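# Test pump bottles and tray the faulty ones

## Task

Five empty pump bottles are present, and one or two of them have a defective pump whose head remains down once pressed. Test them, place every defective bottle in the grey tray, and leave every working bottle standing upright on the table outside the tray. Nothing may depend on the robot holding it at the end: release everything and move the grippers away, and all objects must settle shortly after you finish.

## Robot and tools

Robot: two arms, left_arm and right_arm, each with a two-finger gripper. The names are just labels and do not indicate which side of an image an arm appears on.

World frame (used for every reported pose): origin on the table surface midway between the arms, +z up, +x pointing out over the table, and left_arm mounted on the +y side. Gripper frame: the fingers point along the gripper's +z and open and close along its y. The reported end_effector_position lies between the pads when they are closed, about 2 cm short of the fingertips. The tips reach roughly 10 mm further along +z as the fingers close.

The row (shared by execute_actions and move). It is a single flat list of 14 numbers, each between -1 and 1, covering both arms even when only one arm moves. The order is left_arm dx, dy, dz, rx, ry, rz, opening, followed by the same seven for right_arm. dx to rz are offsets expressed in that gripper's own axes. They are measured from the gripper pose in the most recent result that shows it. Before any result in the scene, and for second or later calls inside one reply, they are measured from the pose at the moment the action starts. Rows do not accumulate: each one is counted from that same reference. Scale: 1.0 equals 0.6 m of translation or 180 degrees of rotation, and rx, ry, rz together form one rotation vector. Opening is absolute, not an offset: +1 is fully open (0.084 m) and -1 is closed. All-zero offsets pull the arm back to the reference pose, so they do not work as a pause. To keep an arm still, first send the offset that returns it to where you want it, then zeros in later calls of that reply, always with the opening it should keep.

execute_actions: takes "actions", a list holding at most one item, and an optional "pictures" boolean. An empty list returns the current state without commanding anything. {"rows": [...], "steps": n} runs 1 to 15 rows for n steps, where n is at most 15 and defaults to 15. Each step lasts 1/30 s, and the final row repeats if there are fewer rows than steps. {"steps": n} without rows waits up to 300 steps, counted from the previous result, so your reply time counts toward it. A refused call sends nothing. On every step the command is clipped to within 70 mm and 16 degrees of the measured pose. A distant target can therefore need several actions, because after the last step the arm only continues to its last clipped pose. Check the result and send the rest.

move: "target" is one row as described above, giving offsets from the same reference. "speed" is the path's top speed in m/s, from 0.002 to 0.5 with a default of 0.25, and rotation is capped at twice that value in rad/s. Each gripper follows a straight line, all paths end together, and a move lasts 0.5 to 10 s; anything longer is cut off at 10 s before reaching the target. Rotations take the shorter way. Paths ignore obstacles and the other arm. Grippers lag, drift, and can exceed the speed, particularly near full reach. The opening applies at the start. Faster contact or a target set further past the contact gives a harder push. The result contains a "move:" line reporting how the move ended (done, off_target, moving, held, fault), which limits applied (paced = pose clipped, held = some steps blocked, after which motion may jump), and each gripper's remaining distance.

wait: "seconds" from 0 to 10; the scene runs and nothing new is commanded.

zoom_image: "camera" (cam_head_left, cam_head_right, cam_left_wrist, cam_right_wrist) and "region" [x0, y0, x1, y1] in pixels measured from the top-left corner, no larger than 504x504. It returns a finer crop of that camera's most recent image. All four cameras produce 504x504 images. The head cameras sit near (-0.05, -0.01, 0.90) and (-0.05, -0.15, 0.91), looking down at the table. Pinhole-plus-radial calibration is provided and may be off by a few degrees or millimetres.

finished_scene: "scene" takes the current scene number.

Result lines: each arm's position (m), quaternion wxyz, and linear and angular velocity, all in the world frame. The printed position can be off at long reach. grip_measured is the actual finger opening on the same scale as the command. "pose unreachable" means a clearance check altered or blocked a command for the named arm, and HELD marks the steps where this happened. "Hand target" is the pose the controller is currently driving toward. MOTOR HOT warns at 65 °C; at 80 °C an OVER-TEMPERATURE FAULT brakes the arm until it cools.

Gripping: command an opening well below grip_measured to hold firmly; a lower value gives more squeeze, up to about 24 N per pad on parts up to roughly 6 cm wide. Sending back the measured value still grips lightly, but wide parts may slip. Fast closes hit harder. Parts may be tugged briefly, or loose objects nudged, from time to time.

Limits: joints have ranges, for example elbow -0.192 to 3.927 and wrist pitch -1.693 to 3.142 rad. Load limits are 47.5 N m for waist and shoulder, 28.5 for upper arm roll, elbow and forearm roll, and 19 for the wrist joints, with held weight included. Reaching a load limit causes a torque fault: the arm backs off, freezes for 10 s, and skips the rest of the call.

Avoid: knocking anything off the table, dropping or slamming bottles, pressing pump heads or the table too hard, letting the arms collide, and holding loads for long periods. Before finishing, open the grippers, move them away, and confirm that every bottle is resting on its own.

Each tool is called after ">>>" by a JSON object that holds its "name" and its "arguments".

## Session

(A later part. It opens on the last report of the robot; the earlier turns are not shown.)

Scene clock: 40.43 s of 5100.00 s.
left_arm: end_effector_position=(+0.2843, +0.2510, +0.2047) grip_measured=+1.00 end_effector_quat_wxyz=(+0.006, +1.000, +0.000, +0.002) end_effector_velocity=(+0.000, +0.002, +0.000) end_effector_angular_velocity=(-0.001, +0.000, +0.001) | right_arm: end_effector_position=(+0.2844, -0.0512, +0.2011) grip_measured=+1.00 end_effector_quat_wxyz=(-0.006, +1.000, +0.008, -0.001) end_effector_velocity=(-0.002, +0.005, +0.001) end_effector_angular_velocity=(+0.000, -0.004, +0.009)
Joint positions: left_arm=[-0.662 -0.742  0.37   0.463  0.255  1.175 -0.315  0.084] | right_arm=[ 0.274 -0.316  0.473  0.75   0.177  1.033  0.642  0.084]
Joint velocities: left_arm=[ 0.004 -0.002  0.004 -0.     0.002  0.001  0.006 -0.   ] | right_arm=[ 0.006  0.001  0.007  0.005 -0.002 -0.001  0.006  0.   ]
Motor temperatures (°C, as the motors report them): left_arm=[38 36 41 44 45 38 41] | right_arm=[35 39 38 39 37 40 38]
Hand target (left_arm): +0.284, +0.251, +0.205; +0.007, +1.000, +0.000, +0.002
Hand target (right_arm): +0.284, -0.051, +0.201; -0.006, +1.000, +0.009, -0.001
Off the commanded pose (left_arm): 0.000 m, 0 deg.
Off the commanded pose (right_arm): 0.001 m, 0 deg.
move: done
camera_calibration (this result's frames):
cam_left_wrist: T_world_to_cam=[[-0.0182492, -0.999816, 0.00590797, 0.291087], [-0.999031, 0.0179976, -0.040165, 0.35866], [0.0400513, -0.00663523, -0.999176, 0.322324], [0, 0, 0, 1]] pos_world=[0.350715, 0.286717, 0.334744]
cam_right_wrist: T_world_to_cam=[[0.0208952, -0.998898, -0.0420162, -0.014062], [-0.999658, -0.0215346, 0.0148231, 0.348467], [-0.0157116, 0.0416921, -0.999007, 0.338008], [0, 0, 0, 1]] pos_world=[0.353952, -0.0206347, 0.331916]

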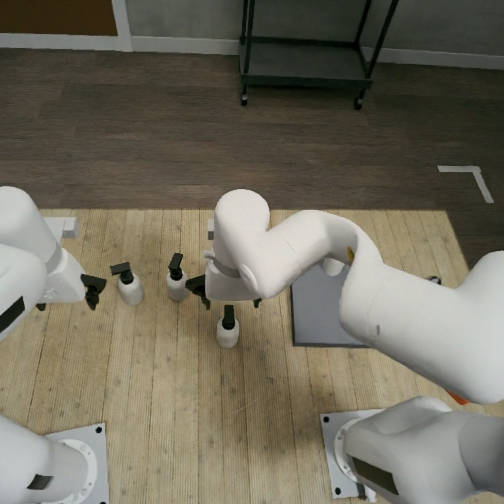

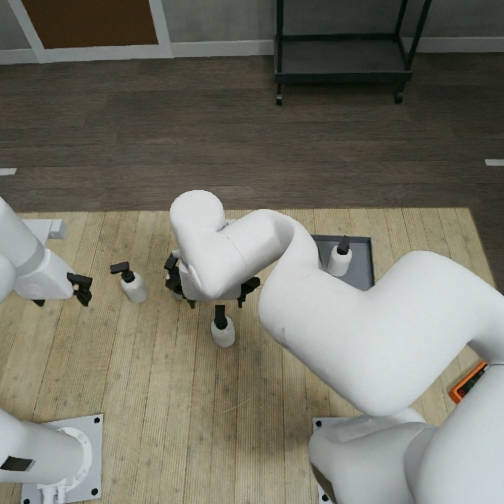

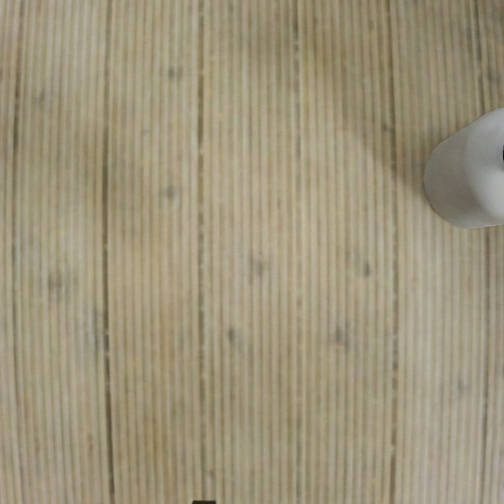

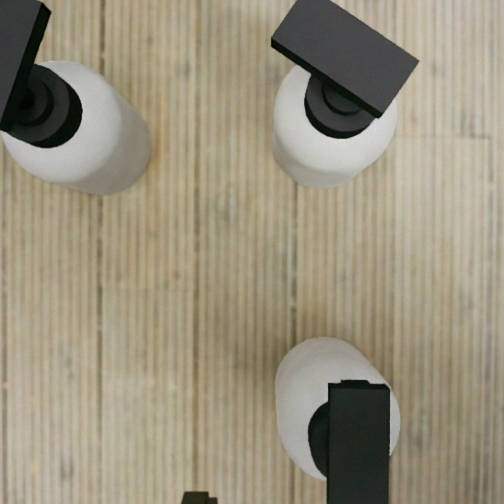

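>>> {"name": "move", "arguments": {"target": [0,0,0,0,0,0,1, 0.006,0,0.193,0,0,0,1], "speed": 0.12}}

>>> {"name": "move", "arguments": {"target": [0,0,0,0,0,0,1, 0,0,0,0,0,0,-0.5]}}

>>> {"name": "move", "arguments": {"target": [0,0,0,0,0,0,1, 0,0,-0.1,0,0,0,-0.5], "speed": 0.1}}

>>> {"name": "move", "arguments": {"target": [0,0,0,0,0,0,1, 0.1,0.465,0,0,0,0,-0.5], "speed": 0.15}}

>>> {"name": "move", "arguments": {"target": [0,0,0,0,0,0,1, 0,0,0.084,0,0,0,-0.5], "speed": 0.06}}

>>> {"name": "move", "arguments": {"target": [0,0,0,0,0,0,1, 0,0,0,0,0,0,1]}}

>>> {"name": "move", "arguments": {"target": [0,0,0,0,0,0,1, 0,0,-0.25,0,0,0,1], "speed": 0.15}}

Scene clock: 43.40 s of 5100.00 s.
left_arm: end_effector_position=(+0.2843, +0.2510, +0.2047) grip_measured=+1.00 end_effector_quat_wxyz=(+0.006, +1.000, +0.000, +0.002) end_effector_velocity=(-0.000, -0.000, -0.000) end_effector_angular_velocity=(-0.000, +0.000, -0.002) | right_arm: end_effector_position=(+0.2878, -0.0497, +0.0855) grip_measured=+1.00 end_effector_quat_wxyz=(-0.006, +1.000, +0.008, -0.001) end_effector_velocity=(-0.001, -0.001, -0.002) end_effector_angular_velocity=(-0.004, +0.002, -0.001)
Joint positions: left_arm=[-0.662 -0.742  0.37   0.463  0.255  1.175 -0.315  0.084] | right_arm=[ 0.248 -0.061  0.532  0.597  0.068  0.643  0.732  0.084]
Joint velocities: left_arm=[-0.    -0.    -0.    -0.    -0.     0.     0.002  0.   ] | right_arm=[-0.001  0.005  0.001 -0.004 -0.005 -0.004  0.004 -0.   ]
Motor temperatures (°C, as the motors report them): left_arm=[38 36 41 44 45 38 41] | right_arm=[35 39 38 39 37 40 38]
Hand target (left_arm): +0.284, +0.251, +0.205; +0.006, +1.000, +0.000, +0.002
Hand target (right_arm): +0.288, -0.050, +0.085; -0.006, +1.000, +0.008, -0.001
Off the commanded pose (left_arm): 0.000 m, 0 deg.
Off the commanded pose (right_arm): 0.000 m, 0 deg.
move: done
camera_calibration (this result's frames):
cam_left_wrist: T_world_to_cam=[[-0.0182466, -0.999816, 0.0059093, 0.291087], [-0.999031, 0.0179948, -0.0401663, 0.358661], [0.0400525, -0.00663647, -0.999176, 0.322324], [0, 0, 0, 1]] pos_world=[0.350715, 0.286719, 0.334745]
cam_right_wrist: T_world_to_cam=[[0.0206889, -0.998879, -0.0425822, -0.0174142], [-0.999674, -0.0213063, 0.0140965, 0.353713], [-0.014988, 0.0422767, -0.998994, 0.222348], [0, 0, 0, 1]] pos_world=[0.35729, -0.0192585, 0.216397]

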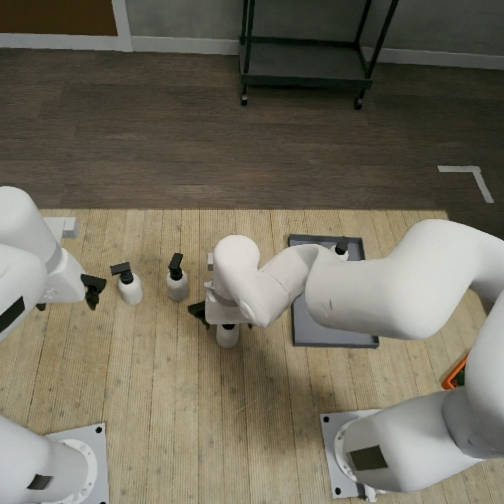

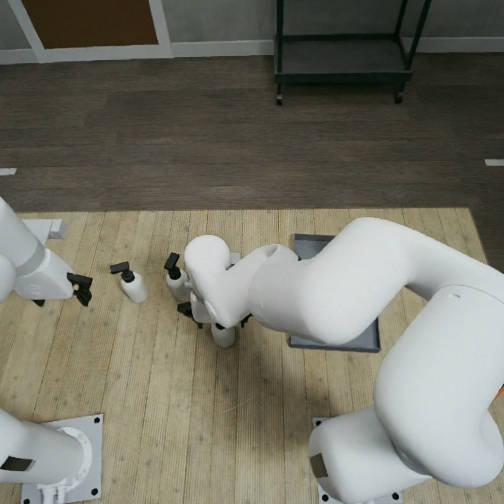

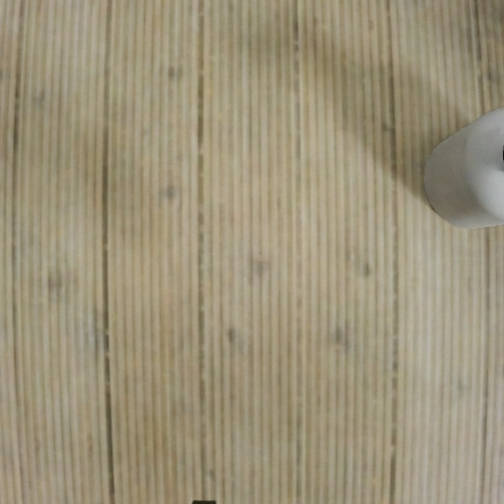

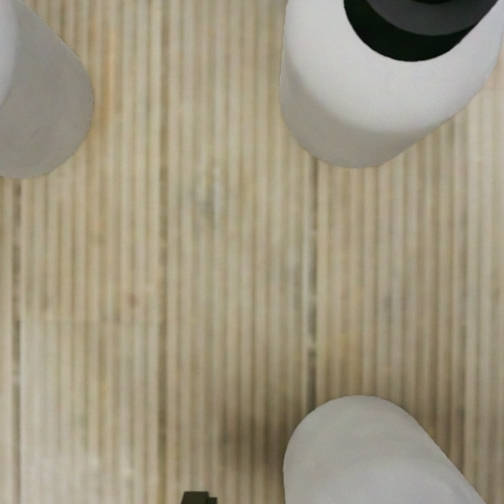

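Scene clock: 43.90 s of 5100.00 s.
left_arm: end_effector_position=(+0.2843, +0.2510, +0.2047) grip_measured=+1.00 end_effector_quat_wxyz=(+0.006, +1.000, +0.000, +0.002) end_effector_velocity=(-0.000, -0.000, -0.000) end_effector_angular_velocity=(+0.001, +0.001, -0.002) | right_arm: end_effector_position=(+0.2881, -0.0494, +0.0859) grip_measured=+0.05 end_effector_quat_wxyz=(-0.007, +1.000, +0.008, -0.000) end_effector_velocity=(+0.000, -0.001, -0.000) end_effector_angular_velocity=(-0.000, +0.001, -0.002)
Joint positions: left_arm=[-0.662 -0.742  0.37   0.463  0.255  1.175 -0.315  0.084] | right_arm=[ 0.248 -0.061  0.532  0.598  0.068  0.643  0.732  0.046]
Joint velocities: left_arm=[-0.     0.    -0.001 -0.001  0.    -0.     0.     0.   ] | right_arm=[-0.001  0.    -0.    -0.001  0.001 -0.     0.     0.   ]
Motor temperatures (°C, as the motors report them): left_arm=[38 36 41 44 45 38 41] | right_arm=[35 39 38 39 37 40 38]
Hand target (left_arm): +0.284, +0.251, +0.205; +0.006, +1.000, +0.000, +0.002
Hand target (right_arm): +0.288, -0.050, +0.086; -0.006, +1.000, +0.008, -0.001
Off the commanded pose (left_arm): 0.000 m, 0 deg.
Off the commanded pose (right_arm): 0.001 m, 0 deg.
move: done
camera_calibration (this result's frames):
cam_left_wrist: T_world_to_cam=[[-0.0182461, -0.999816, 0.0059096, 0.291087], [-0.999031, 0.0179943, -0.0401664, 0.358661], [0.0400527, -0.00663676, -0.999176, 0.322324], [0, 0, 0, 1]] pos_world=[0.350715, 0.286719, 0.334745]
cam_right_wrist: T_world_to_cam=[[0.0207404, -0.998849, -0.0432586, -0.0170904], [-0.999686, -0.0213274, 0.0131521, 0.354097], [-0.0140596, 0.0429722, -0.998977, 0.22245], [0, 0, 0, 1]] pos_world=[0.357468, -0.019078, 0.216827]

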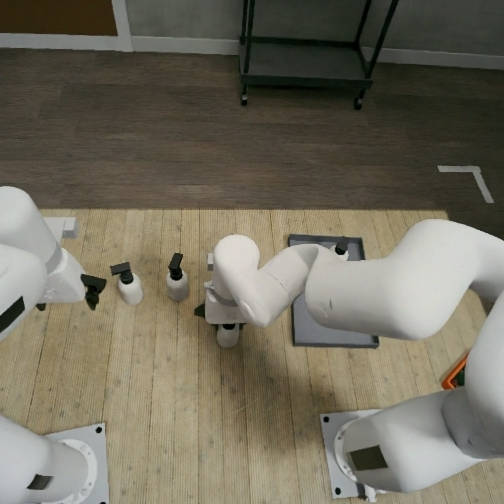

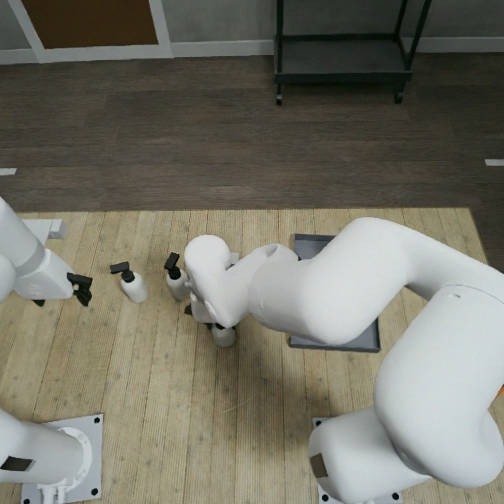

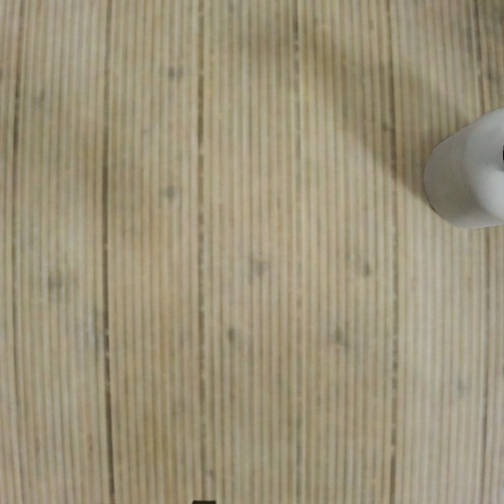

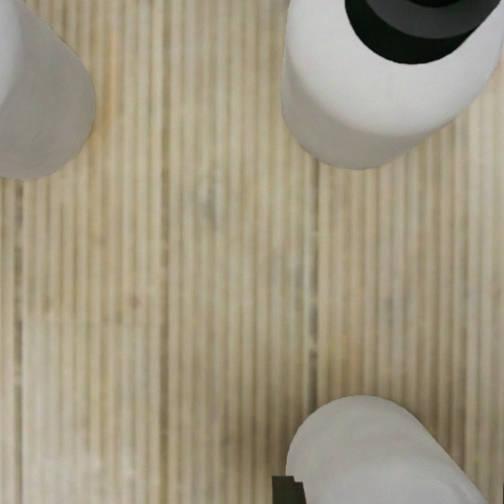

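Scene clock: 44.87 s of 5100.00 s.
left_arm: end_effector_position=(+0.2843, +0.2510, +0.2047) grip_measured=+1.00 end_effector_quat_wxyz=(+0.006, +1.000, +0.000, +0.002) end_effector_velocity=(-0.000, +0.000, -0.000) end_effector_angular_velocity=(-0.000, +0.000, +0.001) | right_arm: end_effector_position=(+0.2880, -0.0503, +0.1456) grip_measured=+0.05 end_effector_quat_wxyz=(-0.006, +1.000, +0.008, -0.001) end_effector_velocity=(-0.000, +0.001, +0.002) end_effector_angular_velocity=(-0.000, +0.000, +0.004)
Joint positions: left_arm=[-0.662 -0.742  0.37   0.463  0.255  1.175 -0.315  0.084] | right_arm=[ 0.261 -0.213  0.506  0.664  0.15   0.849  0.665  0.046]
Joint velocities: left_arm=[ 0.    -0.     0.    -0.    -0.    -0.    -0.001 -0.   ] | right_arm=[ 0.002 -0.003 -0.001  0.003  0.001  0.006 -0.003  0.   ]
Motor temperatures (°C, as the motors report them): left_arm=[38 36 41 44 45 38 41] | right_arm=[35 39 38 39 37 40 38]
Hand target (left_arm): +0.284, +0.251, +0.205; +0.006, +1.000, +0.000, +0.002
Hand target (right_arm): +0.288, -0.050, +0.146; -0.007, +1.000, +0.008, -0.000
Off the commanded pose (left_arm): 0.000 m, 0 deg.
Off the commanded pose (right_arm): 0.000 m, 0 deg.
move: done
camera_calibration (this result's frames):
cam_left_wrist: T_world_to_cam=[[-0.018246, -0.999816, 0.00590983, 0.291087], [-0.999031, 0.0179943, -0.0401665, 0.358661], [0.0400527, -0.00663698, -0.999176, 0.322324], [0, 0, 0, 1]] pos_world=[0.350715, 0.286719, 0.334745]
cam_right_wrist: T_world_to_cam=[[0.0208694, -0.998867, -0.042765, -0.0154807], [-0.999673, -0.0214808, 0.0138869, 0.353078], [-0.0147898, 0.0424611, -0.998989, 0.282289], [0, 0, 0, 1]] pos_world=[0.357461, -0.019865, 0.276438]

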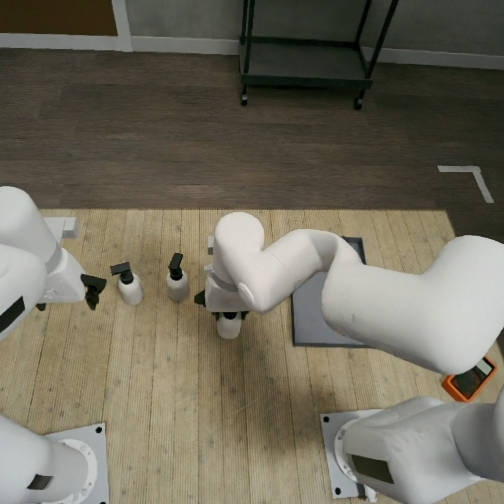

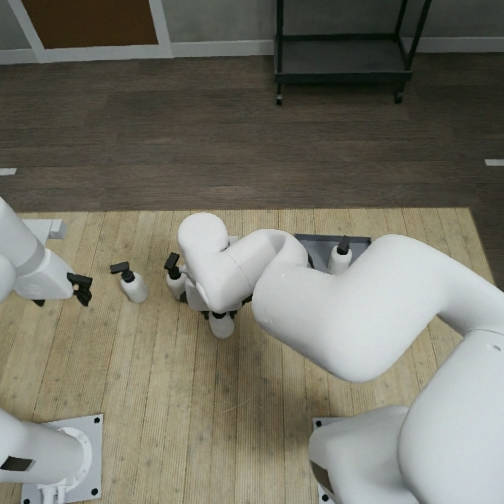

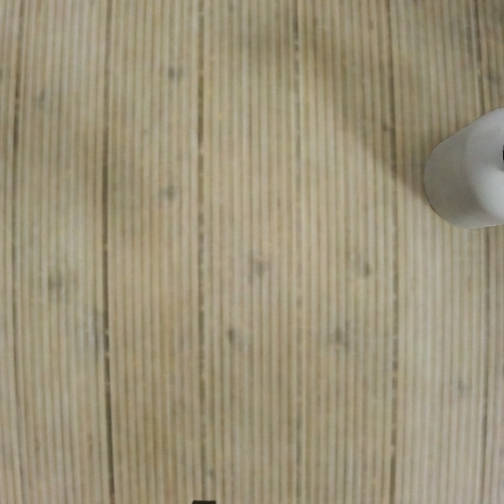

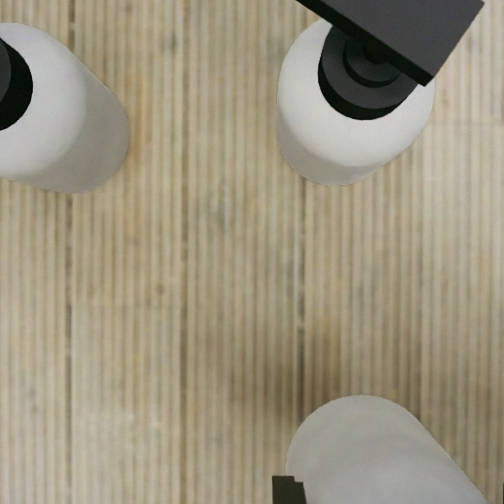

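Scene clock: 47.17 s of 5100.00 s.
left_arm: end_effector_position=(+0.2843, +0.2510, +0.2047) grip_measured=+1.00 end_effector_quat_wxyz=(+0.006, +1.000, +0.000, +0.002) end_effector_velocity=(-0.000, +0.000, -0.000) end_effector_angular_velocity=(+0.000, +0.000, +0.002) | right_arm: end_effector_position=(+0.3526, -0.3289, +0.1425) grip_measured=+0.05 end_effector_quat_wxyz=(-0.005, +1.000, +0.008, -0.000) end_effector_velocity=(+0.000, -0.002, -0.000) end_effector_angular_velocity=(+0.000, +0.001, -0.002)
Joint positions: left_arm=[-0.662 -0.742  0.37   0.463  0.255  1.175 -0.315  0.084] | right_arm=[-0.047 -0.359  0.01   0.498  0.018  0.858 -0.045  0.046]
Joint velocities: left_arm=[ 0.     0.    -0.    -0.     0.     0.    -0.002  0.   ] | right_arm=[-0.002  0.001 -0.003  0.001 -0.001  0.    -0.003 -0.   ]
Motor temperatures (°C, as the motors report them): left_arm=[38 36 41 44 45 38 41] | right_arm=[35 39 38 39 37 40 38]
Hand target (left_arm): +0.284, +0.251, +0.205; +0.006, +1.000, +0.000, +0.002
Hand target (right_arm): +0.353, -0.329, +0.143; -0.005, +1.000, +0.008, -0.000
Off the commanded pose (left_arm): 0.000 m, 0 deg.
Off the commanded pose (right_arm): 0.001 m, 0 deg.
move: done
camera_calibration (this result's frames):
cam_left_wrist: T_world_to_cam=[[-0.0182459, -0.999816, 0.00590986, 0.291087], [-0.999031, 0.0179942, -0.0401665, 0.358661], [0.0400528, -0.00663701, -0.999176, 0.322324], [0, 0, 0, 1]] pos_world=[0.350715, 0.286719, 0.334745]
cam_right_wrist: T_world_to_cam=[[0.0215363, -0.998937, -0.0407447, -0.29583], [-0.999673, -0.0220794, 0.0129262, 0.411646], [-0.0138121, 0.040453, -0.999086, 0.291045], [0, 0, 0, 1]] pos_world=[0.421902, -0.2982, 0.273405]

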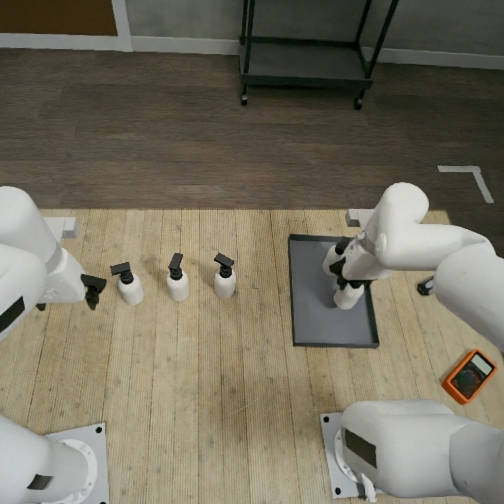

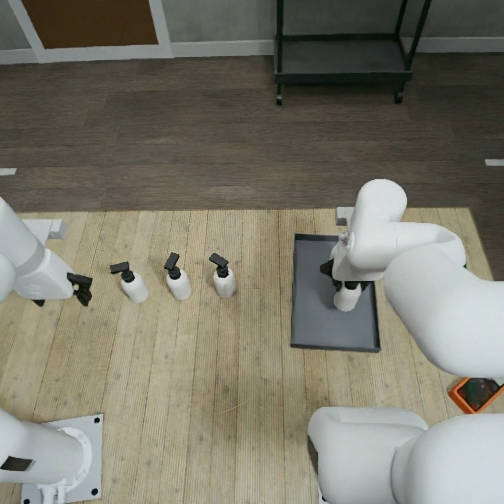

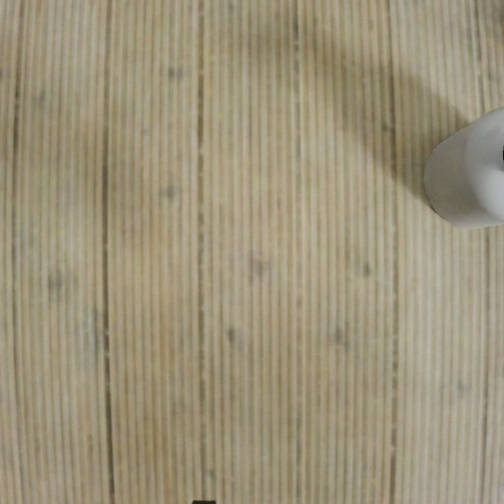

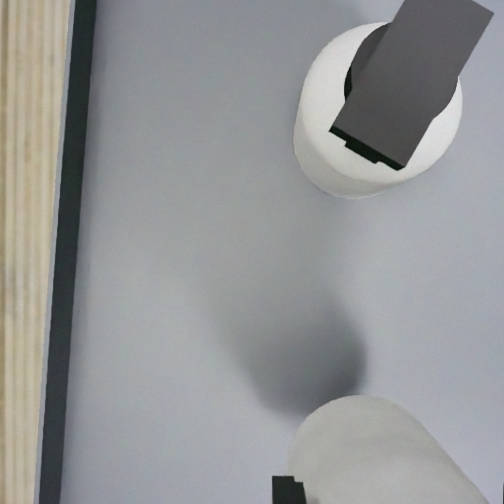

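Scene clock: 48.33 s of 5100.00 s.
left_arm: end_effector_position=(+0.2843, +0.2510, +0.2047) grip_measured=+1.00 end_effector_quat_wxyz=(+0.006, +1.000, +0.000, +0.002) end_effector_velocity=(+0.001, +0.000, +0.001) end_effector_angular_velocity=(-0.000, -0.002, +0.001) | right_arm: end_effector_position=(+0.3527, -0.3284, +0.0923) grip_measured=+0.05 end_effector_quat_wxyz=(-0.005, +1.000, +0.008, +0.000) end_effector_velocity=(+0.001, -0.000, -0.000) end_effector_angular_velocity=(-0.001, -0.003, +0.001)
Joint positions: left_arm=[-0.662 -0.742  0.37   0.463  0.255  1.175 -0.315  0.084] | right_arm=[-0.046 -0.237  0.011  0.433  0.021  0.67  -0.046  0.046]
Joint velocities: left_arm=[ 0.    -0.     0.     0.002  0.     0.    -0.001 -0.   ] | right_arm=[-0.     0.002  0.     0.001 -0.001 -0.004  0.001 -0.   ]
Motor temperatures (°C, as the motors report them): left_arm=[38 36 41 44 45 38 41] | right_arm=[35 39 38 39 37 40 38]
Hand target (left_arm): +0.284, +0.251, +0.205; +0.006, +1.000, +0.000, +0.002
Hand target (right_arm): +0.352, -0.328, +0.092; -0.005, +1.000, +0.008, -0.000
Off the commanded pose (left_arm): 0.000 m, 0 deg.
Off the commanded pose (right_arm): 0.000 m, 0 deg.
move: done
camera_calibration (this result's frames):
cam_left_wrist: T_world_to_cam=[[-0.0182456, -0.999816, 0.00590993, 0.291087], [-0.999031, 0.0179939, -0.0401664, 0.358661], [0.0400527, -0.00663707, -0.999176, 0.322324], [0, 0, 0, 1]] pos_world=[0.350715, 0.286719, 0.334745]
cam_right_wrist: T_world_to_cam=[[0.0215013, -0.998945, -0.040568, -0.297396], [-0.999681, -0.0220187, 0.0123497, 0.412472], [-0.01323, 0.0402896, -0.9991, 0.240588], [0, 0, 0, 1]] pos_world=[0.421918, -0.297693, 0.223213]

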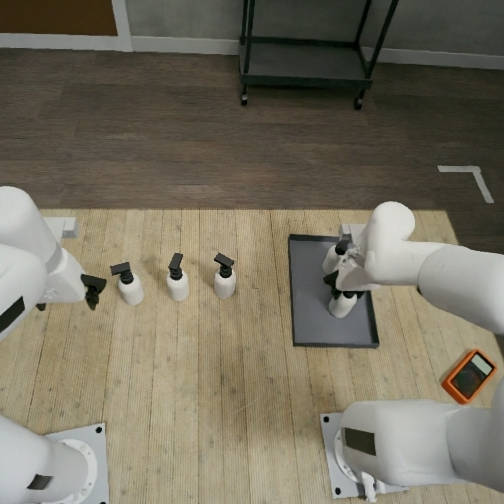

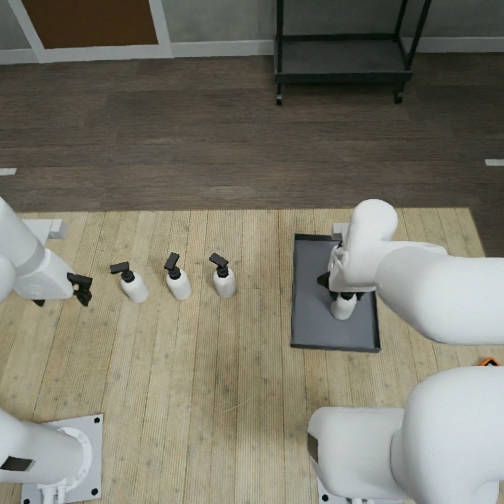

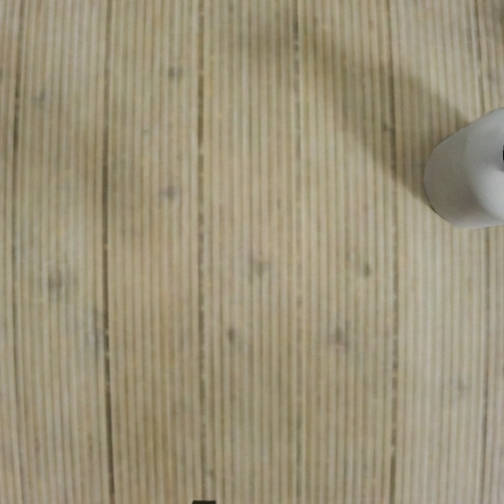

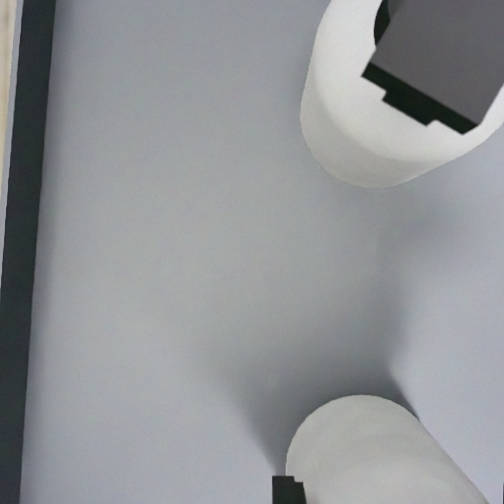

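Scene clock: 48.83 s of 5100.00 s.
left_arm: end_effector_position=(+0.2843, +0.2510, +0.2047) grip_measured=+1.00 end_effector_quat_wxyz=(+0.006, +1.000, +0.000, +0.002) end_effector_velocity=(+0.000, +0.000, +0.000) end_effector_angular_velocity=(-0.001, -0.000, +0.001) | right_arm: end_effector_position=(+0.3527, -0.3284, +0.0923) grip_measured=+1.00 end_effector_quat_wxyz=(-0.005, +1.000, +0.008, +0.000) end_effector_velocity=(-0.000, +0.000, -0.000) end_effector_angular_velocity=(-0.000, +0.000, +0.002)
Joint positions: left_arm=[-0.662 -0.742  0.37   0.463  0.255  1.175 -0.315  0.084] | right_arm=[-0.046 -0.237  0.011  0.433  0.021  0.67  -0.046  0.084]
Joint velocities: left_arm=[-0.     0.     0.001  0.001  0.    -0.     0.     0.   ] | right_arm=[ 0.001  0.    -0.     0.    -0.     0.    -0.    -0.   ]
Motor temperatures (°C, as the motors report them): left_arm=[38 36 41 44 45 38 41] | right_arm=[35 39 38 39 37 40 38]
Hand target (left_arm): +0.284, +0.251, +0.205; +0.006, +1.000, +0.000, +0.002
Hand target (right_arm): +0.353, -0.328, +0.092; -0.005, +1.000, +0.008, +0.000
Off the commanded pose (left_arm): 0.000 m, 0 deg.
Off the commanded pose (right_arm): 0.000 m, 0 deg.
move: done
camera_calibration (this result's frames):
cam_left_wrist: T_world_to_cam=[[-0.0182458, -0.999816, 0.00591, 0.291087], [-0.999031, 0.017994, -0.0401665, 0.358661], [0.0400528, -0.00663714, -0.999176, 0.322324], [0, 0, 0, 1]] pos_world=[0.350715, 0.286719, 0.334745]
cam_right_wrist: T_world_to_cam=[[0.0215018, -0.998945, -0.040567, -0.297396], [-0.999682, -0.0220182, 0.0123259, 0.412479], [-0.0132061, 0.040289, -0.999101, 0.240588], [0, 0, 0, 1]] pos_world=[0.421919, -0.297693, 0.223223]

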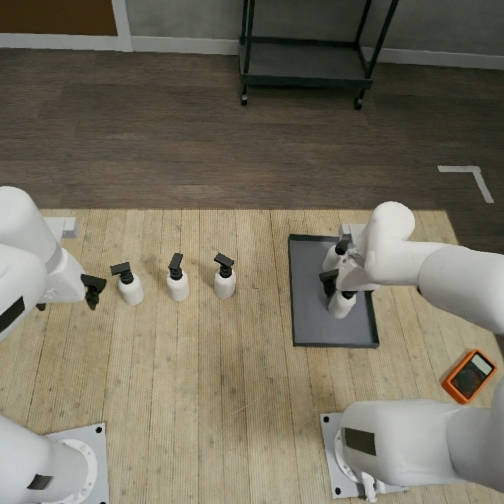

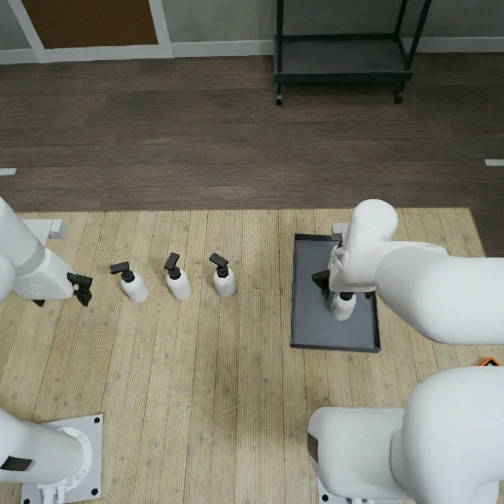

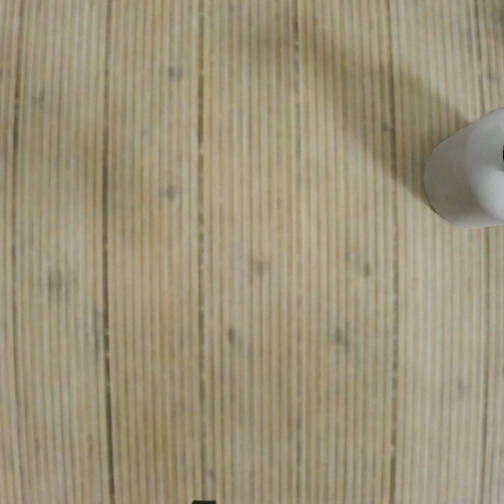

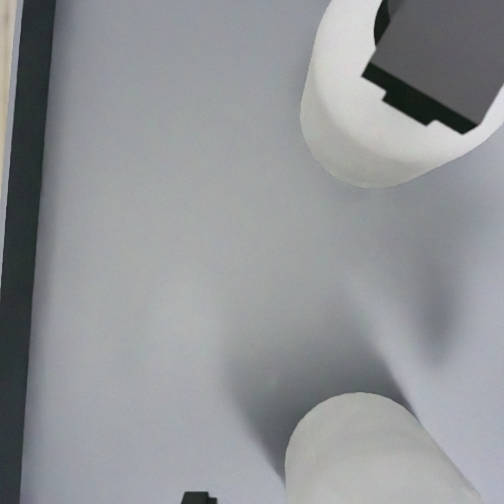

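Scene clock: 50.23 s of 5100.00 s.
left_arm: end_effector_position=(+0.2843, +0.2510, +0.2047) grip_measured=+1.00 end_effector_quat_wxyz=(+0.006, +1.000, +0.000, +0.002) end_effector_velocity=(+0.000, +0.000, -0.000) end_effector_angular_velocity=(-0.001, +0.000, +0.002) | right_arm: end_effector_position=(+0.3526, -0.3300, +0.2419) grip_measured=+1.00 end_effector_quat_wxyz=(-0.005, +1.000, +0.008, -0.001) end_effector_velocity=(+0.002, -0.000, +0.004) end_effector_angular_velocity=(-0.000, -0.006, -0.001)
Joint positions: left_arm=[-0.662 -0.742  0.37   0.463  0.255  1.175 -0.315  0.084] | right_arm=[-0.049 -0.486  0.006  0.699  0.015  1.186 -0.044  0.084]
Joint velocities: left_arm=[ 0.    -0.     0.001  0.    -0.     0.    -0.     0.   ] | right_arm=[-0.    -0.002  0.     0.008 -0.     0.003  0.001 -0.   ]
Motor temperatures (°C, as the motors report them): left_arm=[38 36 41 44 45 38 41] | right_arm=[35 39 38 39 37 40 38]
Hand target (left_arm): +0.284, +0.251, +0.205; +0.006, +1.000, +0.000, +0.002
Hand target (right_arm): +0.353, -0.330, +0.242; -0.005, +1.000, +0.008, +0.000
Off the commanded pose (left_arm): 0.000 m, 0 deg.
Off the commanded pose (right_arm): 0.000 m, 0 deg.
move: done
camera_calibration (this result's frames):
cam_left_wrist: T_world_to_cam=[[-0.0182457, -0.999816, 0.00590997, 0.291087], [-0.999031, 0.0179939, -0.0401664, 0.358661], [0.0400527, -0.00663711, -0.999176, 0.322324], [0, 0, 0, 1]] pos_world=[0.350715, 0.286719, 0.334745]
cam_right_wrist: T_world_to_cam=[[0.0215481, -0.99893, -0.0409125, -0.292788], [-0.999663, -0.0221203, 0.0135841, 0.410186], [-0.0144746, 0.040606, -0.99907, 0.390656], [0, 0, 0, 1]] pos_world=[0.422012, -0.299265, 0.372742]

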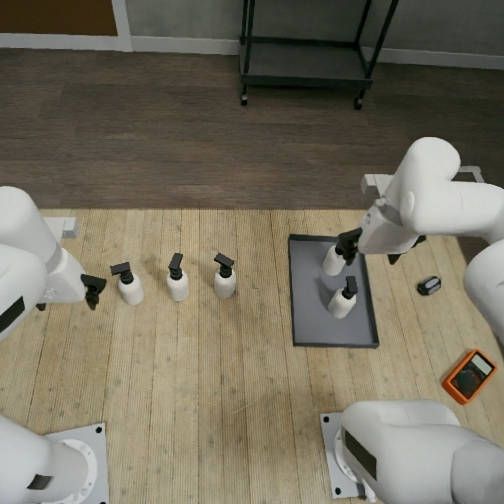

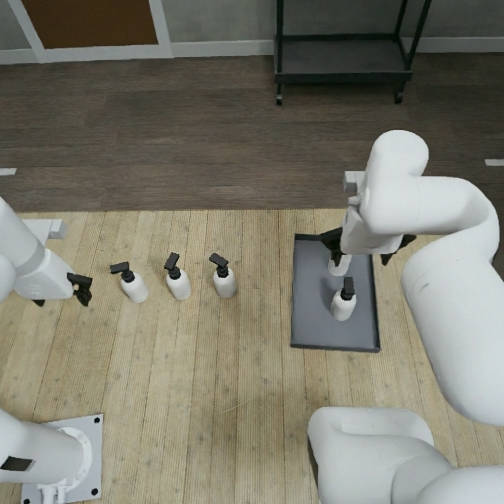

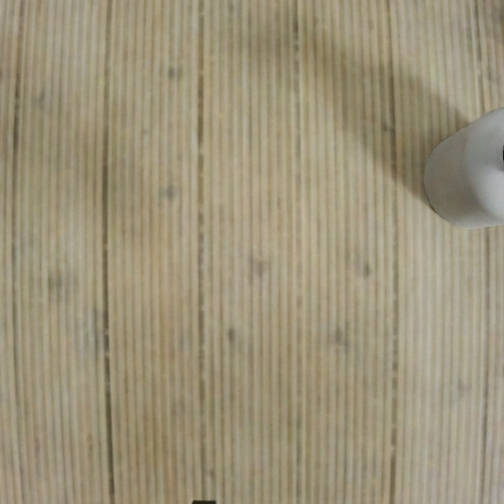

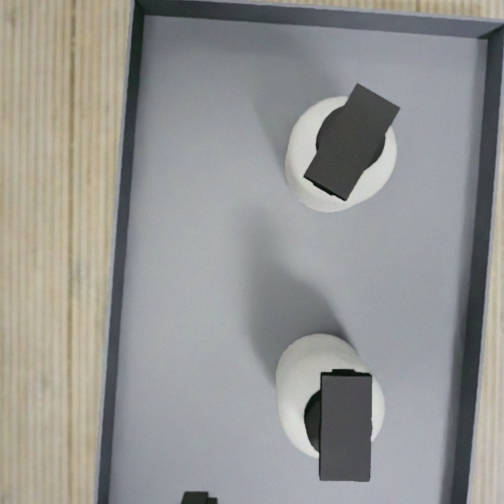

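>>> {"name": "finished_scene", "arguments": {"scene": 2}}

The scene is finished: the task was done.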